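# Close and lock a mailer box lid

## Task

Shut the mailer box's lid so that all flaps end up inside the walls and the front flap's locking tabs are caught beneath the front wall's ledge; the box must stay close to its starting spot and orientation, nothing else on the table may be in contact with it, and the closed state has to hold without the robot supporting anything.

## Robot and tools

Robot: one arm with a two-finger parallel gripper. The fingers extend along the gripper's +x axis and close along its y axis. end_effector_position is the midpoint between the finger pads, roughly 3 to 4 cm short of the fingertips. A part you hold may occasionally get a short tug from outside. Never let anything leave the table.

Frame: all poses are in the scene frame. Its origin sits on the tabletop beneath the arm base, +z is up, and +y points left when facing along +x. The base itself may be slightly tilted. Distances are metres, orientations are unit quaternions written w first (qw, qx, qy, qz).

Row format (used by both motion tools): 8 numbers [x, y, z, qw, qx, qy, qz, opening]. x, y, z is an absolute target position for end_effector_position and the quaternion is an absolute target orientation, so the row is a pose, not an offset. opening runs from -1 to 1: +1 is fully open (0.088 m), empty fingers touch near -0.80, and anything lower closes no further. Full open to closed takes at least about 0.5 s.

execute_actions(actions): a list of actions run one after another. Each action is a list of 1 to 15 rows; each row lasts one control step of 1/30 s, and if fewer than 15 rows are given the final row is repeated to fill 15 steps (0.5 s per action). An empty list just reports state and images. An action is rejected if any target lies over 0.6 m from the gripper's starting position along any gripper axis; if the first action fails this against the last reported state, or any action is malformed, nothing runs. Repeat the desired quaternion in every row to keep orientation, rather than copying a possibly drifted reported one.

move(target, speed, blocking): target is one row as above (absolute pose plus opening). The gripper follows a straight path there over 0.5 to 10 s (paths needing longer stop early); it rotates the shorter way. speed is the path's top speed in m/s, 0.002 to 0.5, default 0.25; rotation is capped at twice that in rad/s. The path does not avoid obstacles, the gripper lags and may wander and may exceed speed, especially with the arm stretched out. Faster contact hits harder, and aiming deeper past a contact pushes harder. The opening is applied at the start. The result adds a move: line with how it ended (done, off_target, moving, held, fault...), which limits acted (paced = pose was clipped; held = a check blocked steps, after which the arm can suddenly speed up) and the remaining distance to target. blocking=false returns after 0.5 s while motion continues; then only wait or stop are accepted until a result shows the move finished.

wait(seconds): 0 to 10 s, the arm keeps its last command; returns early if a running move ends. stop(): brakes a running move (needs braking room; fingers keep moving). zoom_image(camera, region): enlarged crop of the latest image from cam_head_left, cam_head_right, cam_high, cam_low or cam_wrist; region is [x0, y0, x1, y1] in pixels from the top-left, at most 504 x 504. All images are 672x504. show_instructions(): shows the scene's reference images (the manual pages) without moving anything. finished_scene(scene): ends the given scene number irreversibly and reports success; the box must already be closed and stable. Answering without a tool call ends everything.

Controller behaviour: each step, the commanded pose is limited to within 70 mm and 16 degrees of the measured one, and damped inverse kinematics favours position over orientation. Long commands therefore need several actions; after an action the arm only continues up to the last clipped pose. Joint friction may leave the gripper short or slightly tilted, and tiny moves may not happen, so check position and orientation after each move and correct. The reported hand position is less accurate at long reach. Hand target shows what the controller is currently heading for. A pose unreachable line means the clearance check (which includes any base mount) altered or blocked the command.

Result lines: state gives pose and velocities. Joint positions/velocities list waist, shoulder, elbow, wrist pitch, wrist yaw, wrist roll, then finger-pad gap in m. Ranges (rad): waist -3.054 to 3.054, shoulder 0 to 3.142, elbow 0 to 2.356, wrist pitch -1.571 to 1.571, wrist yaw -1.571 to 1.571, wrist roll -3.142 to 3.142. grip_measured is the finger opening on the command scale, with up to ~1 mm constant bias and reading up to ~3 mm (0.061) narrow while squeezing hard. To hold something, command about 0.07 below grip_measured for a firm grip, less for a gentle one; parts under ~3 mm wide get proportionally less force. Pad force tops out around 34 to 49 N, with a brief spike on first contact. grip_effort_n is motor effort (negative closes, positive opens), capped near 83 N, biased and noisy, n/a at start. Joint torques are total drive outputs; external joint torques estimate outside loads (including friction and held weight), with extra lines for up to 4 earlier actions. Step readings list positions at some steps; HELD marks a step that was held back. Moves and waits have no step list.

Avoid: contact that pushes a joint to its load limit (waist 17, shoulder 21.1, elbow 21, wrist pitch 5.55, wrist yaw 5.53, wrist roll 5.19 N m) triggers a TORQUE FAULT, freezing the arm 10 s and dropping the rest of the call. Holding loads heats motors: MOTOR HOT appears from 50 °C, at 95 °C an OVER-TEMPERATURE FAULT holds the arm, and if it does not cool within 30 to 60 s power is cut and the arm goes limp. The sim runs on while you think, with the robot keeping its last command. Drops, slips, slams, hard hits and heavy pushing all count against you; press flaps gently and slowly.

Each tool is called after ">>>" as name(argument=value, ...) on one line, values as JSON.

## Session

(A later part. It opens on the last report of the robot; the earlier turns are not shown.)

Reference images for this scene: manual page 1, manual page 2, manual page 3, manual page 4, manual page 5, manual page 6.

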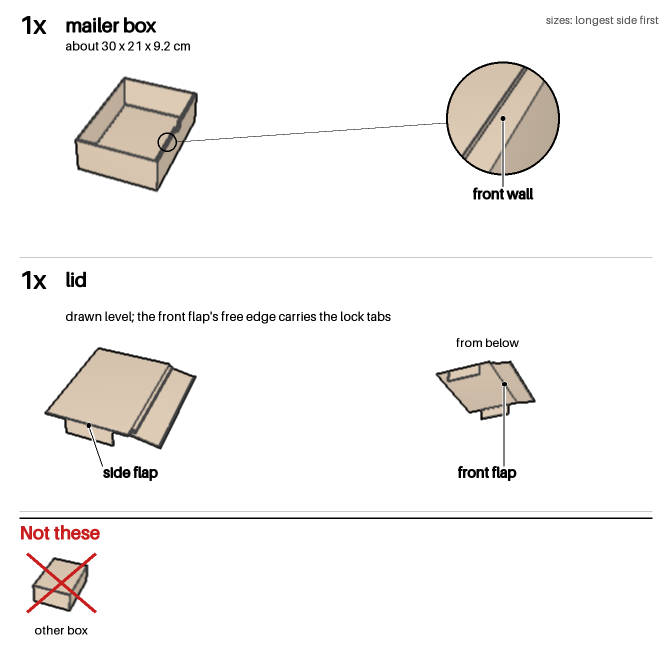

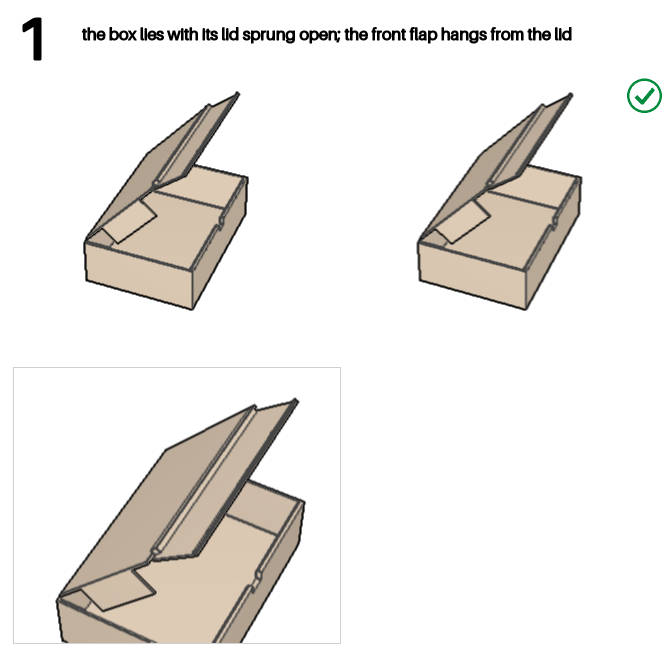

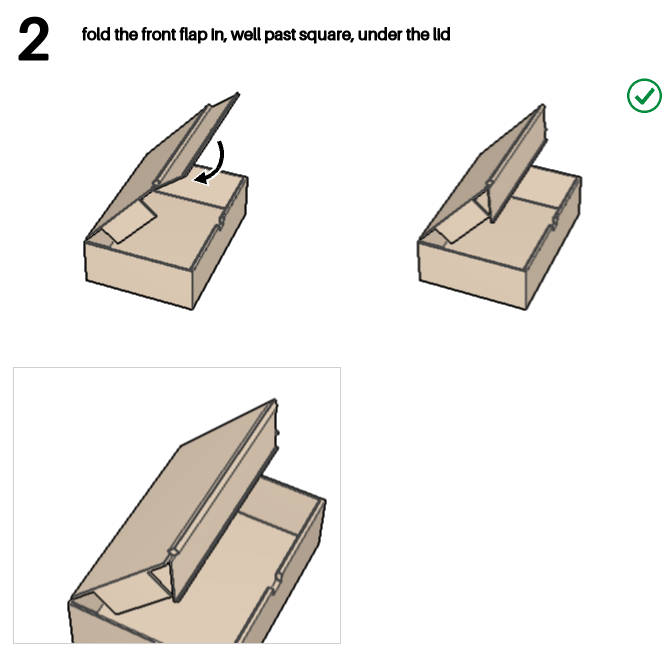

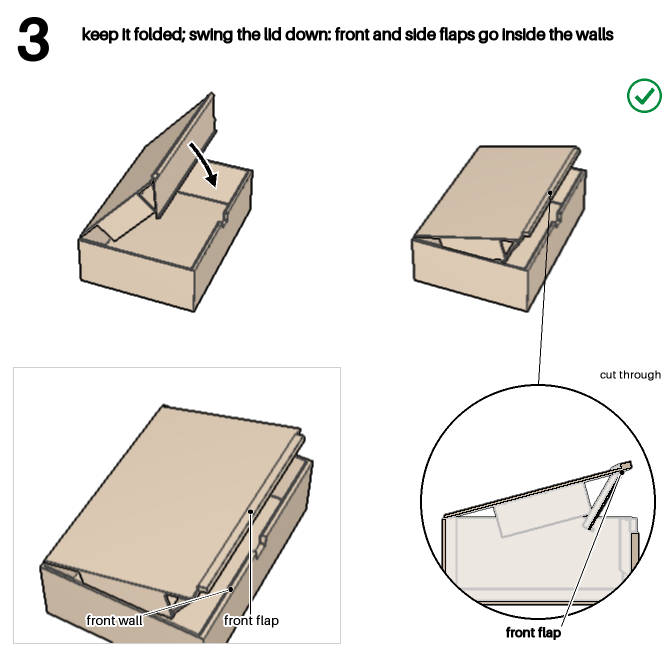

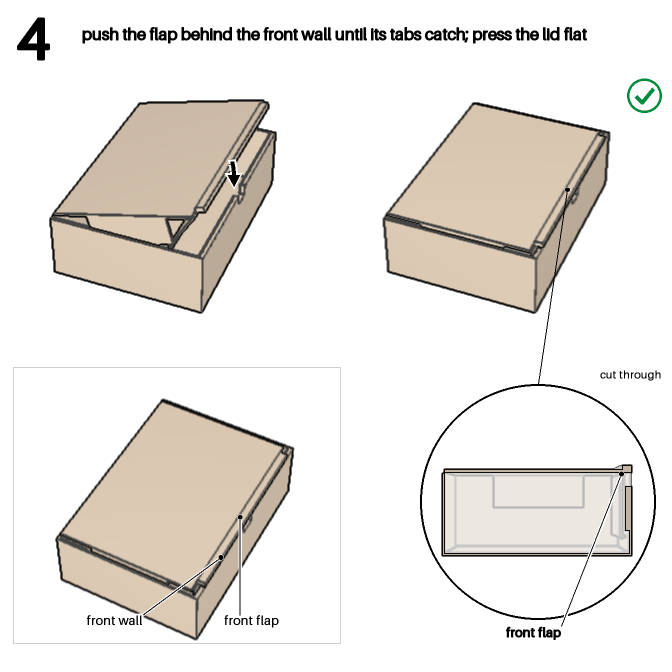

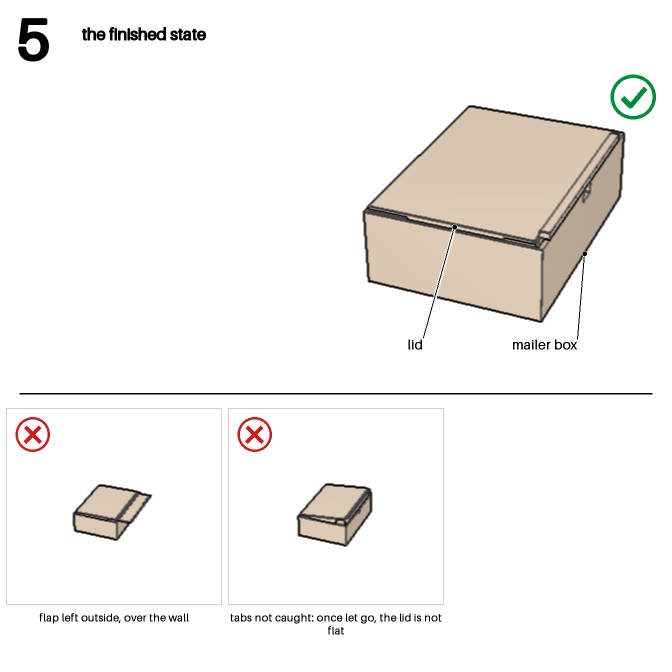

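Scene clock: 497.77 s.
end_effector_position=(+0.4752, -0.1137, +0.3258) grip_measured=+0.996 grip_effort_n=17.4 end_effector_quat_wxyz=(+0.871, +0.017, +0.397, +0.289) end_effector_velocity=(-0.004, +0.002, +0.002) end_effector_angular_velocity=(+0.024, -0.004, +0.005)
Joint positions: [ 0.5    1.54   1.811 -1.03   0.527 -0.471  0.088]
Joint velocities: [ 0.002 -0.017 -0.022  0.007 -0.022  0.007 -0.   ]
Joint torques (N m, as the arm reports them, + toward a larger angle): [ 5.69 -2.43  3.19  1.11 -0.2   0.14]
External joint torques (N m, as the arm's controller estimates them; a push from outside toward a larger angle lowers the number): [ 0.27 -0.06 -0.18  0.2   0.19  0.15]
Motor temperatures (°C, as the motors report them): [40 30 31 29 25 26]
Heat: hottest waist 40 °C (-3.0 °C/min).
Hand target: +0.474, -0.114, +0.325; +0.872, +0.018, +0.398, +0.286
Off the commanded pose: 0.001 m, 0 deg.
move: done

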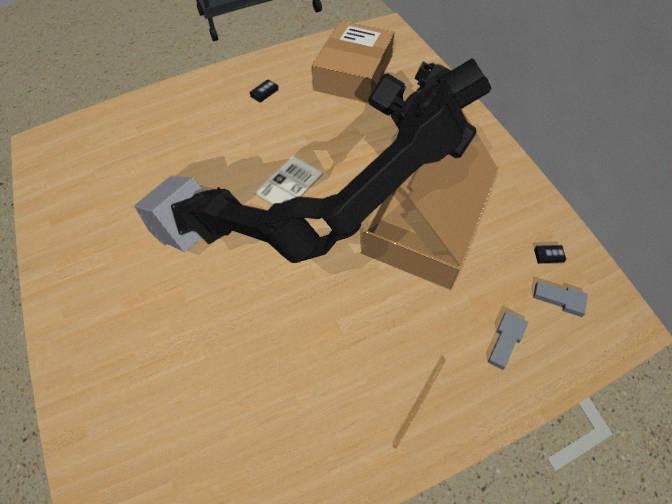

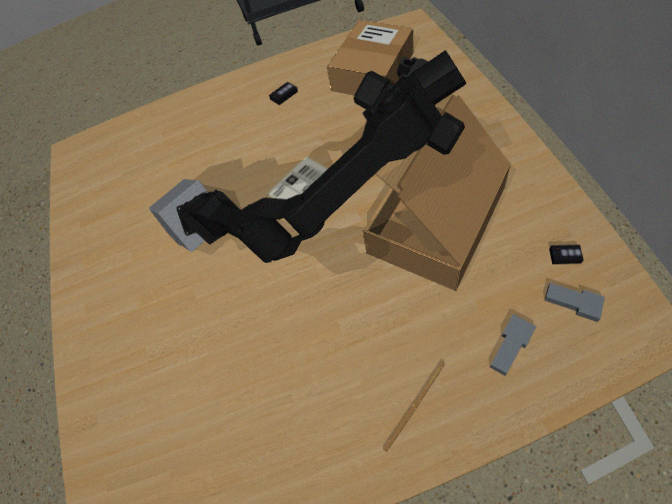

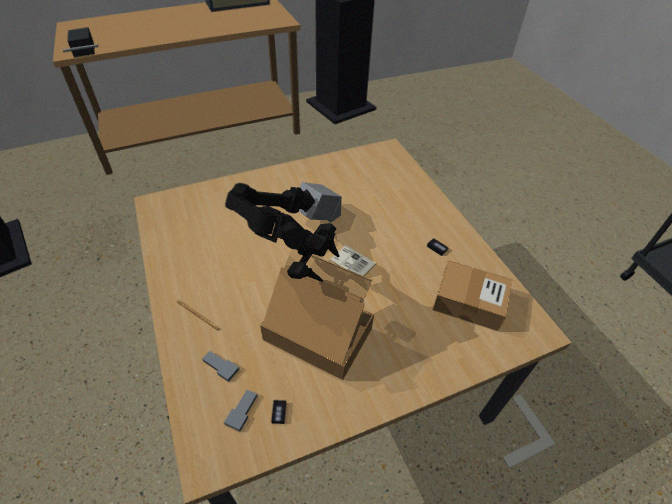

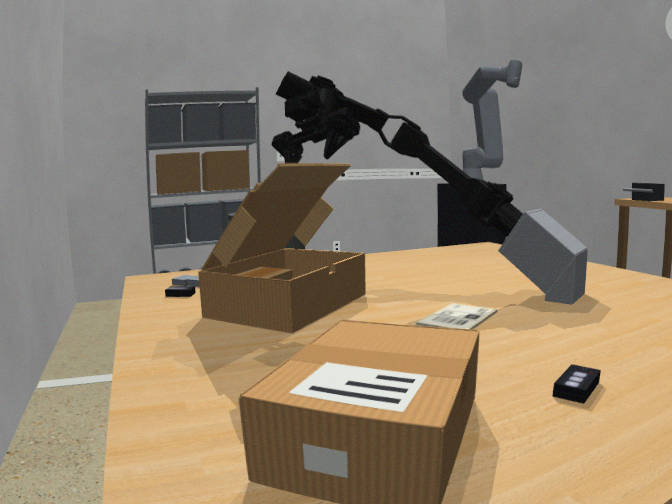

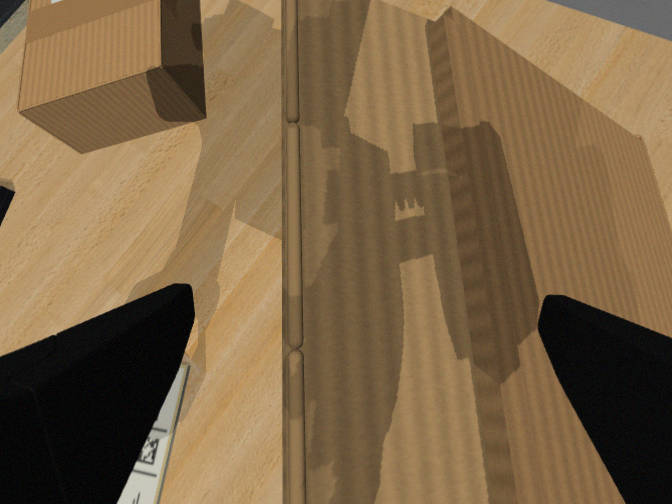

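>>> move(target=[0.479,-0.124,0.29,0.872,0.018,0.398,0.286,1], speed=0.04)

Scene clock: 500.93 s.
end_effector_position=(+0.4800, -0.1234, +0.2916) grip_measured=+0.996 grip_effort_n=17.4 end_effector_quat_wxyz=(+0.872, +0.018, +0.398, +0.285) end_effector_velocity=(+0.002, -0.002, -0.002) end_effector_angular_velocity=(-0.005, -0.013, -0.003)
Joint positions: [ 0.381  1.499  1.712 -0.928  0.445 -0.557  0.088]
Joint velocities: [-0.012 -0.007 -0.012  0.022 -0.007 -0.022  0.   ]
Joint torques (N m, as the arm reports them, + toward a larger angle): [ 5.26 -3.25  3.39  1.03 -0.6  -0.15]
External joint torques (N m, as the arm's controller estimates them; a push from outside toward a larger angle lowers the number): [-0.06 -0.08 -0.2   0.22 -0.17 -0.14]
Motor temperatures (°C, as the motors report them): [40 30 31 29 25 26]
Heat: hottest waist 40 °C (-2.1 °C/min).
Hand target: +0.479, -0.124, +0.290; +0.872, +0.018, +0.398, +0.286
Off the commanded pose: 0.002 m, 0 deg.
move: done

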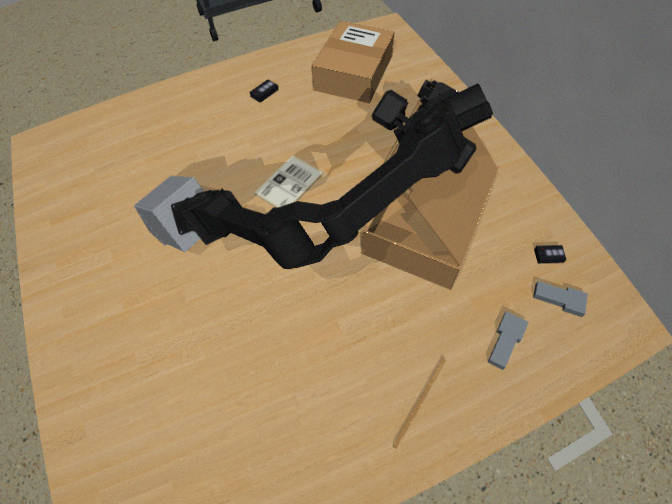

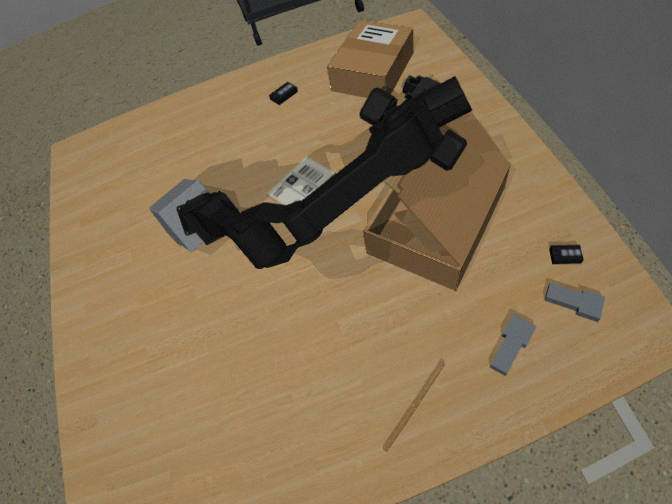

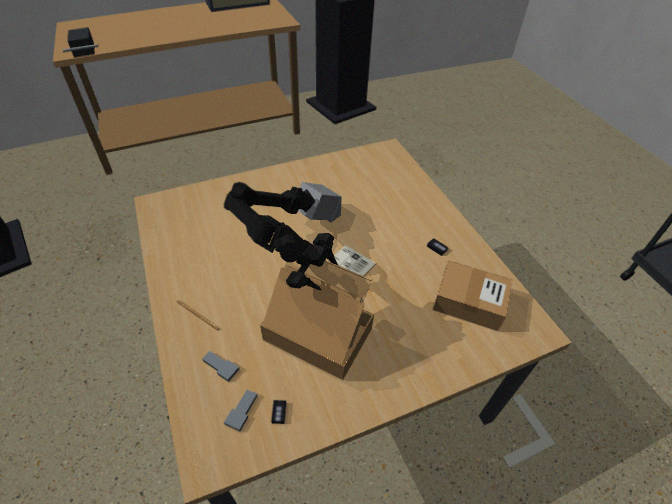

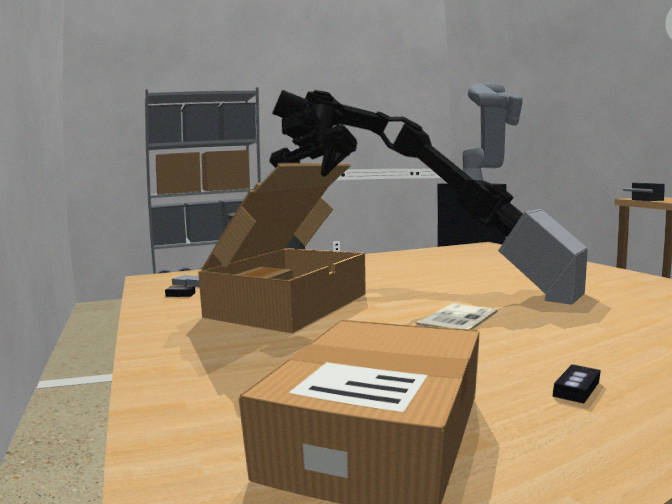

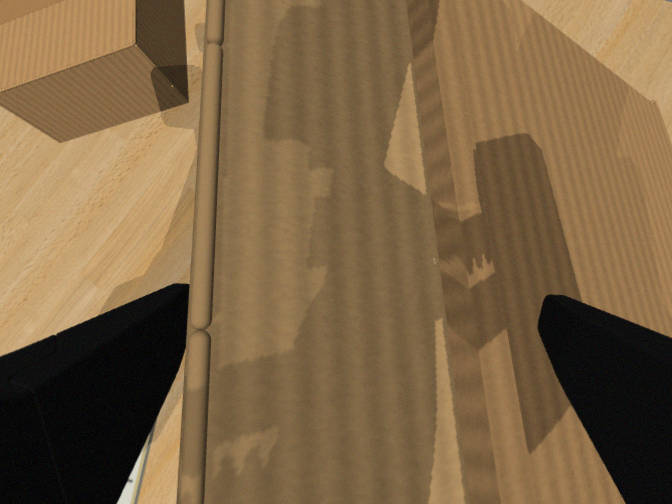

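On the edge. Move back (−f), level-ish.

>>> move(target=[0.494,-0.15,0.288,0.872,0.018,0.398,0.286,1], speed=0.02)

Scene clock: 504.93 s.
end_effector_position=(+0.4926, -0.1510, +0.2901) grip_measured=+0.996 grip_effort_n=17.4 end_effector_quat_wxyz=(+0.873, +0.020, +0.396, +0.283) end_effector_velocity=(+0.001, +0.003, +0.001) end_effector_angular_velocity=(+0.005, -0.012, +0.029)
Joint positions: [ 0.314  1.536  1.846 -0.998  0.392 -0.605  0.088]
Joint velocities: [-0.002  0.007  0.007 -0.007 -0.022 -0.022 -0.   ]
Joint torques (N m, as the arm reports them, + toward a larger angle): [ 5.24 -2.49  5.25  0.6  -0.63 -0.14]
External joint torques (N m, as the arm's controller estimates them; a push from outside toward a larger angle lowers the number): [-0.17  1.2   1.69 -0.18 -0.17 -0.13]
Motor temperatures (°C, as the motors report them): [40 30 31 29 25 26]
Heat: hottest waist 40 °C (-2.0 °C/min).
Hand target: +0.494, -0.150, +0.288; +0.872, +0.018, +0.398, +0.286
Off the commanded pose: 0.003 m, 0 deg.
move: done

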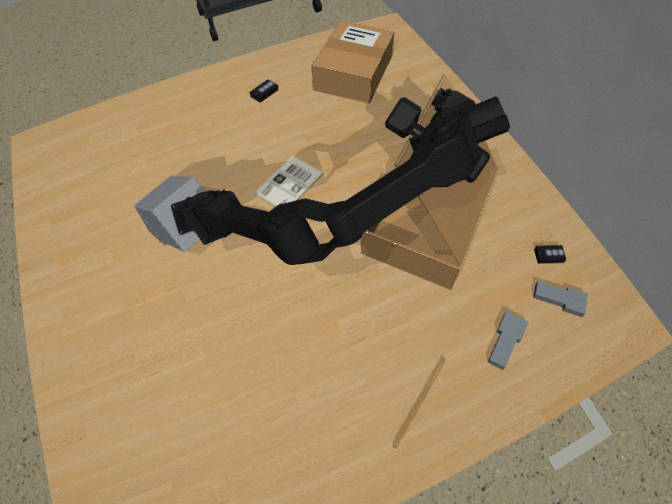

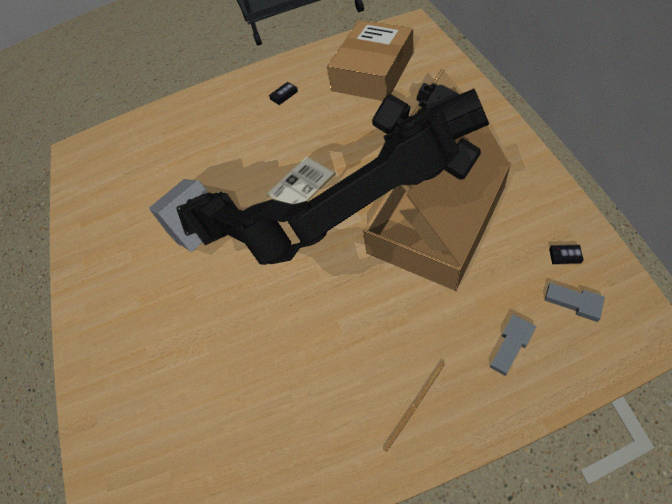

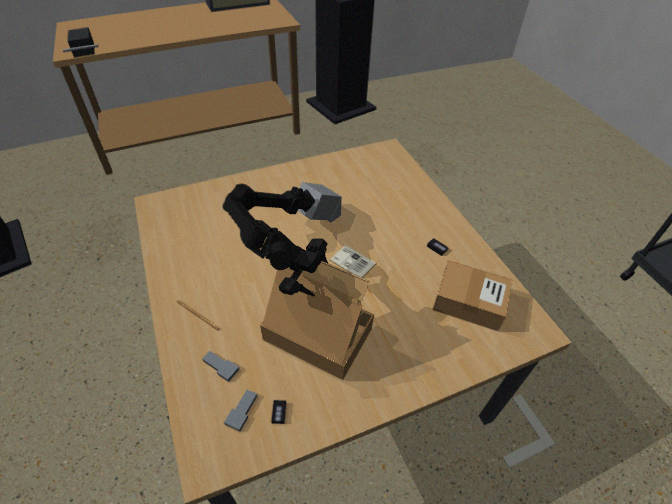

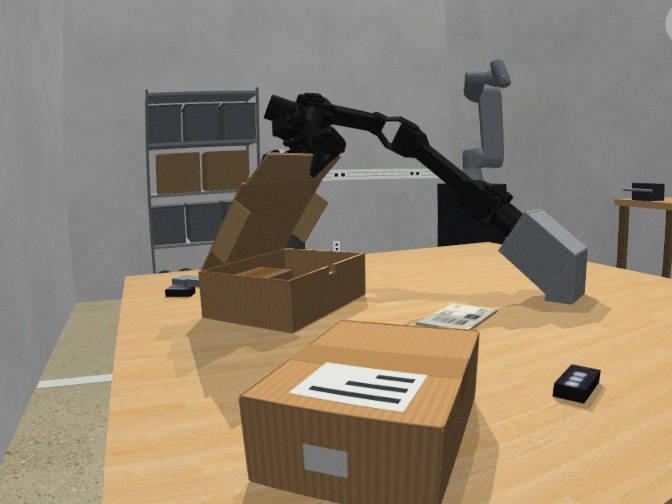

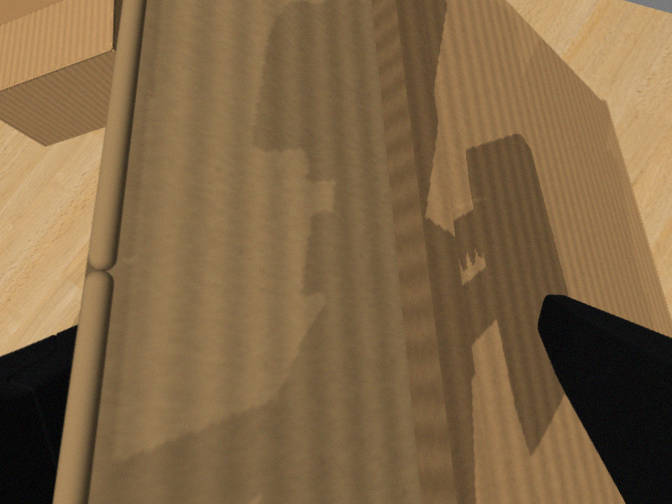

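>>> move(target=[0.478,-0.122,0.3,0.872,0.018,0.398,0.286,1], speed=0.05)

>>> move(target=[0.482,-0.128,0.32,0.872,0.018,0.398,0.286,1], speed=0.05)

>>> move(target=[0.482,-0.129,0.265,0.872,0.018,0.398,0.286,1], speed=0.04)

Scene clock: 512.13 s.
end_effector_position=(+0.4795, -0.1216, +0.3005) grip_measured=+0.996 grip_effort_n=17.4 end_effector_quat_wxyz=(+0.871, +0.017, +0.396, +0.289) end_effector_velocity=(-0.004, +0.002, -0.000) end_effector_angular_velocity=(-0.003, +0.006, +0.006)
Joint positions: [ 0.408  1.51   1.742 -0.957  0.458 -0.543  0.088]
Joint velocities: [ 0.007 -0.007 -0.012 -0.007  0.007  0.007 -0.   ]
Joint torques (N m, as the arm reports them, + toward a larger angle): [ 5.74 -3.29  3.44  1.06 -0.25  0.14]
External joint torques (N m, as the arm's controller estimates them; a push from outside toward a larger angle lowers the number): [ 0.36 -0.29 -0.13  0.22  0.18  0.15]
Motor temperatures (°C, as the motors report them): [40 30 31 29 25 26]
Heat: hottest waist 40 °C (-1.0 °C/min).
Hand target: +0.478, -0.122, +0.300; +0.872, +0.018, +0.398, +0.286
Off the commanded pose: 0.002 m, 0 deg.
move: done

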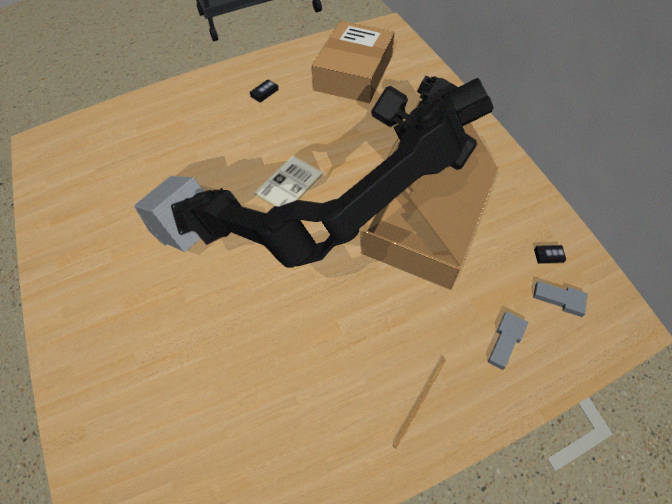

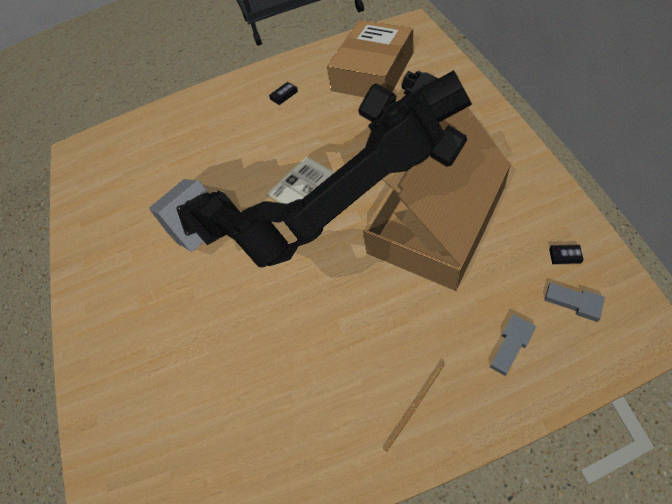

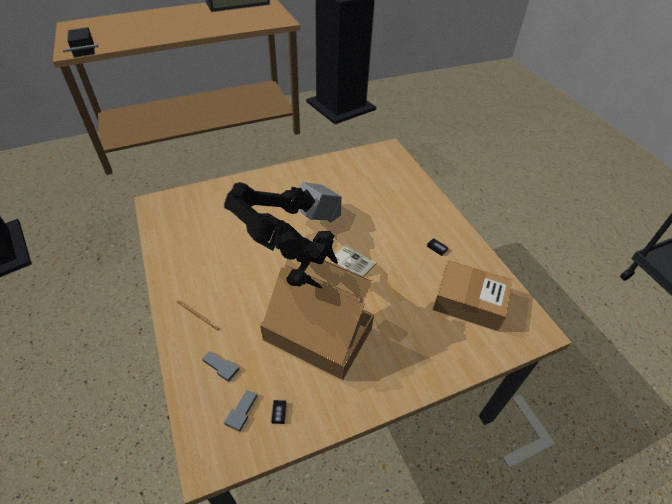

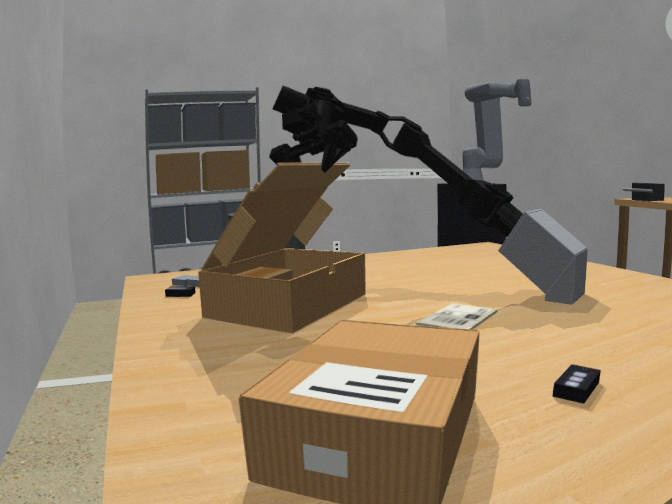

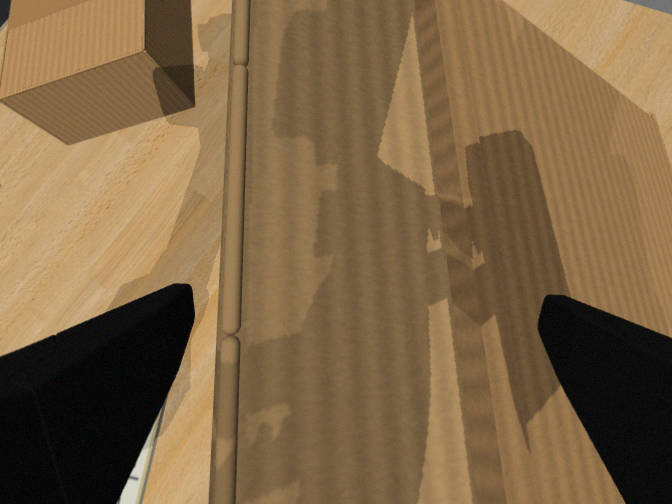

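Scene clock: 512.93 s.
end_effector_position=(+0.4811, -0.1286, +0.3204) grip_measured=+0.996 grip_effort_n=17.4 end_effector_quat_wxyz=(+0.873, +0.019, +0.395, +0.287) end_effector_velocity=(+0.001, -0.000, +0.003) end_effector_angular_velocity=(+0.009, +0.004, +0.006)
Joint positions: [ 0.452  1.542  1.85  -1.042  0.491 -0.509  0.088]
Joint velocities: [ 0.002  0.012  0.027 -0.022 -0.007  0.007 -0.   ]
Joint torques (N m, as the arm reports them, + toward a larger angle): [ 5.81 -1.7   4.83  0.7  -0.24  0.13]
External joint torques (N m, as the arm's controller estimates them; a push from outside toward a larger angle lowers the number): [ 0.41  1.    1.45 -0.17  0.18  0.13]
Motor temperatures (°C, as the motors report them): [40 30 31 29 25 26]
Heat: hottest waist 40 °C (-1.0 °C/min).
Hand target: +0.482, -0.128, +0.320; +0.872, +0.018, +0.398, +0.286
Off the commanded pose: 0.001 m, 0 deg.
move: done

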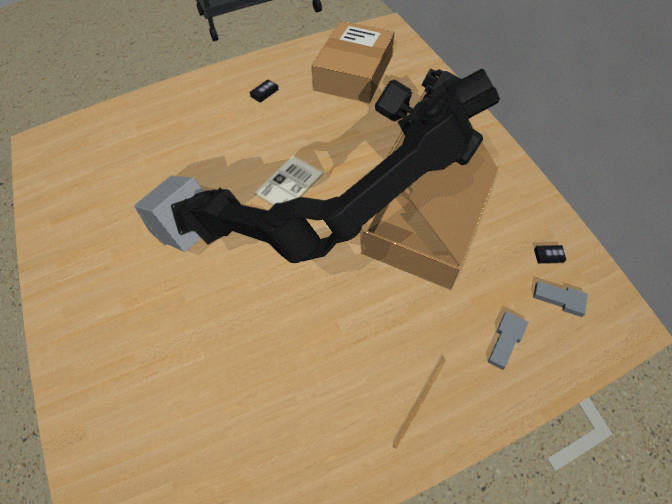

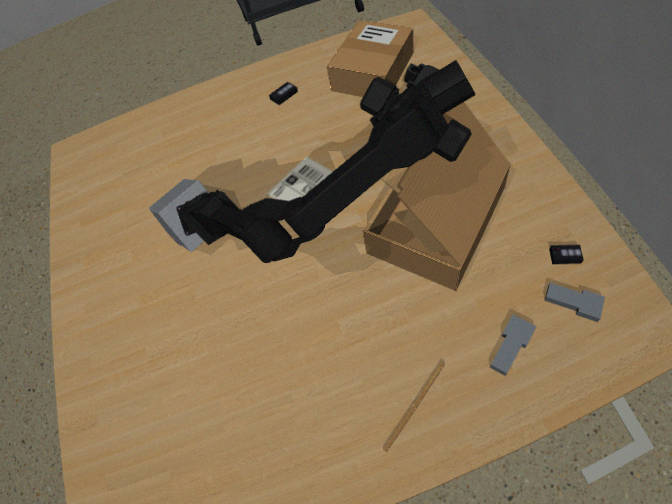

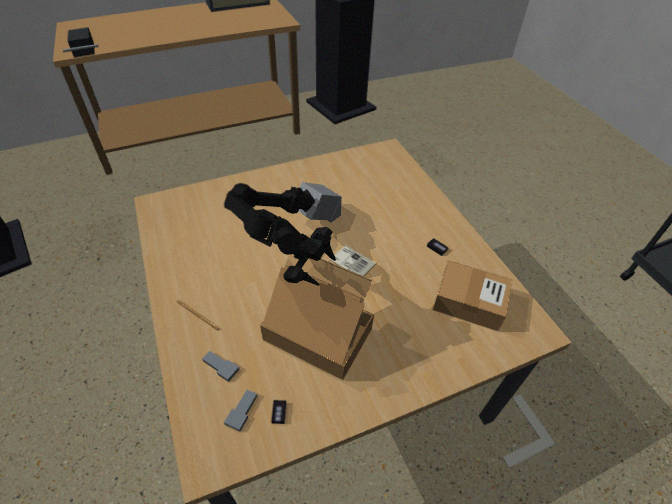

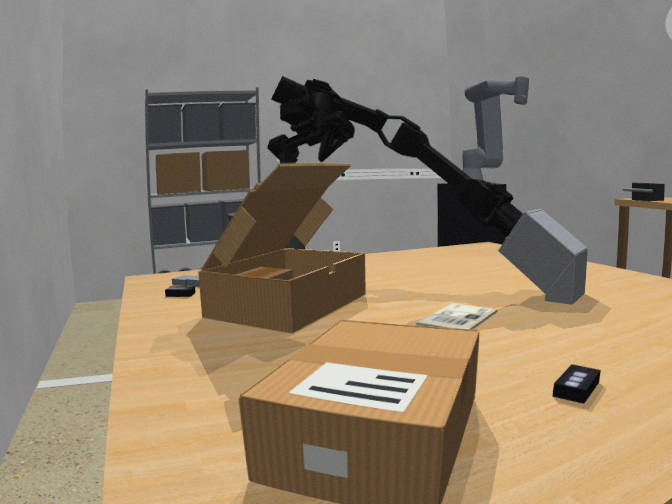

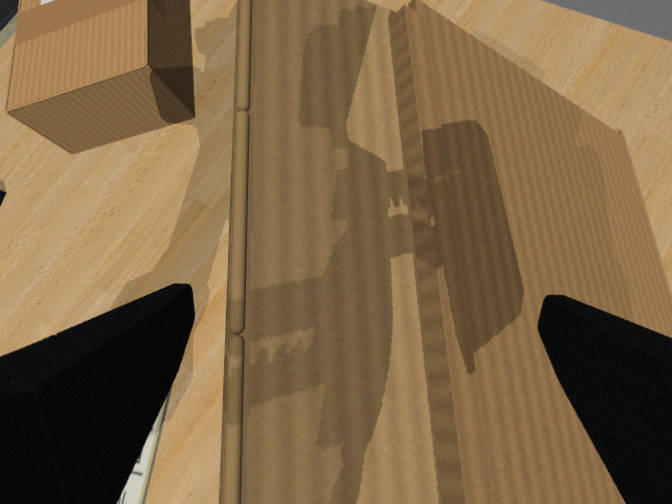

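Scene clock: 514.70 s.
end_effector_position=(+0.4828, -0.1269, +0.2678) grip_measured=+0.996 grip_effort_n=16.0 end_effector_quat_wxyz=(+0.871, +0.019, +0.396, +0.288) end_effector_velocity=(-0.004, +0.002, -0.002) end_effector_angular_velocity=(+0.003, -0.006, +0.030)
Joint positions: [ 0.299  1.482  1.649 -0.86   0.375 -0.617  0.088]
Joint velocities: [-0.007 -0.007 -0.012 -0.007 -0.022 -0.022 -0.   ]
Joint torques (N m, as the arm reports them, + toward a larger angle): [ 4.85 -3.89  3.71  1.01 -0.5  -0.16]
External joint torques (N m, as the arm's controller estimates them; a push from outside toward a larger angle lowers the number): [-0.47 -0.05 -0.09  0.25 -0.04 -0.15]
Motor temperatures (°C, as the motors report them): [40 30 31 29 25 26]
Heat: hottest waist 40 °C (-1.0 °C/min).
Hand target: +0.482, -0.129, +0.265; +0.871, +0.018, +0.398, +0.286
Off the commanded pose: 0.004 m, 0 deg.
move: done

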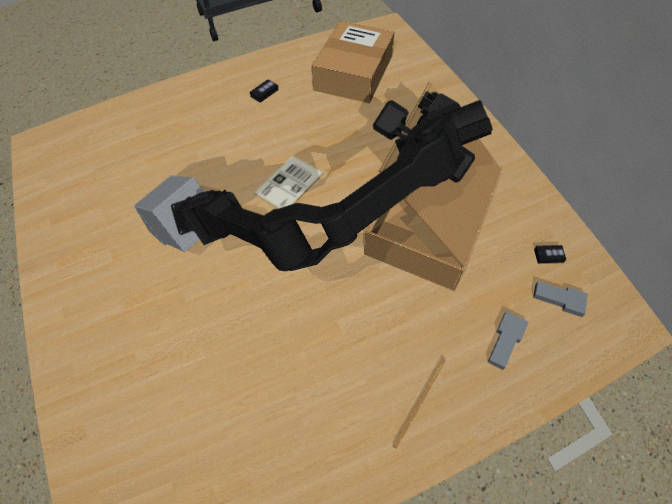

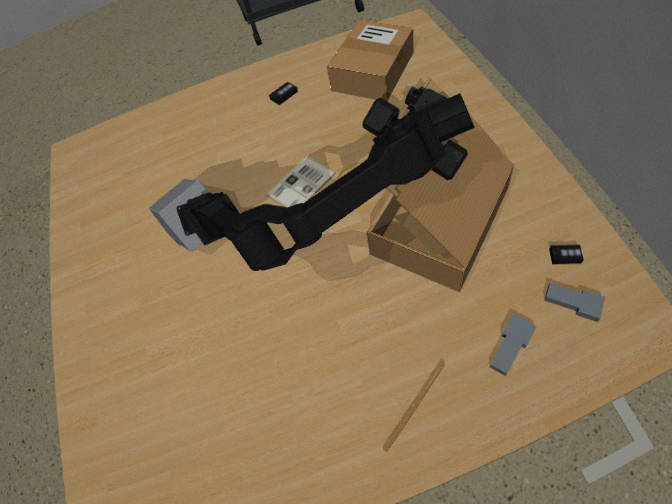

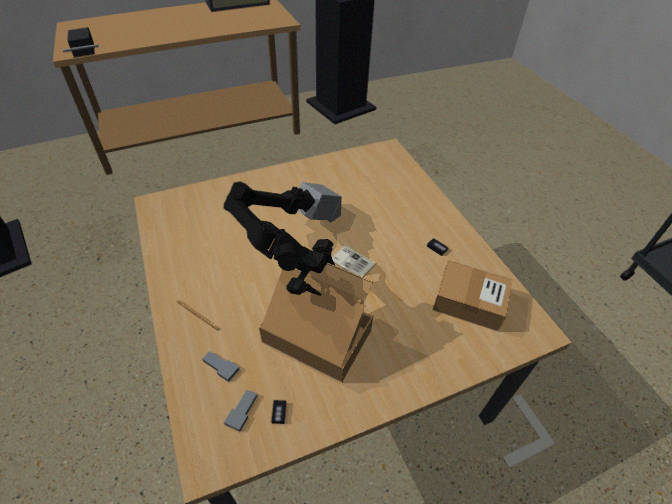

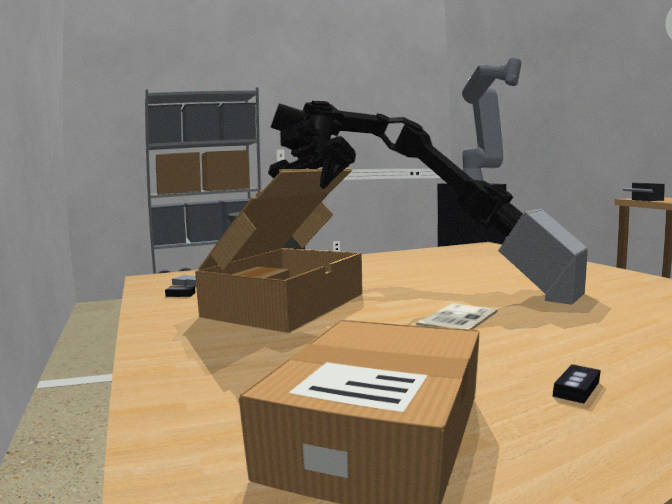

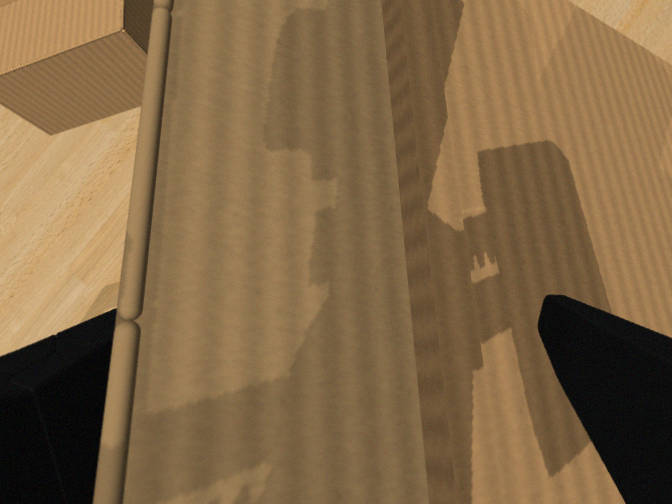

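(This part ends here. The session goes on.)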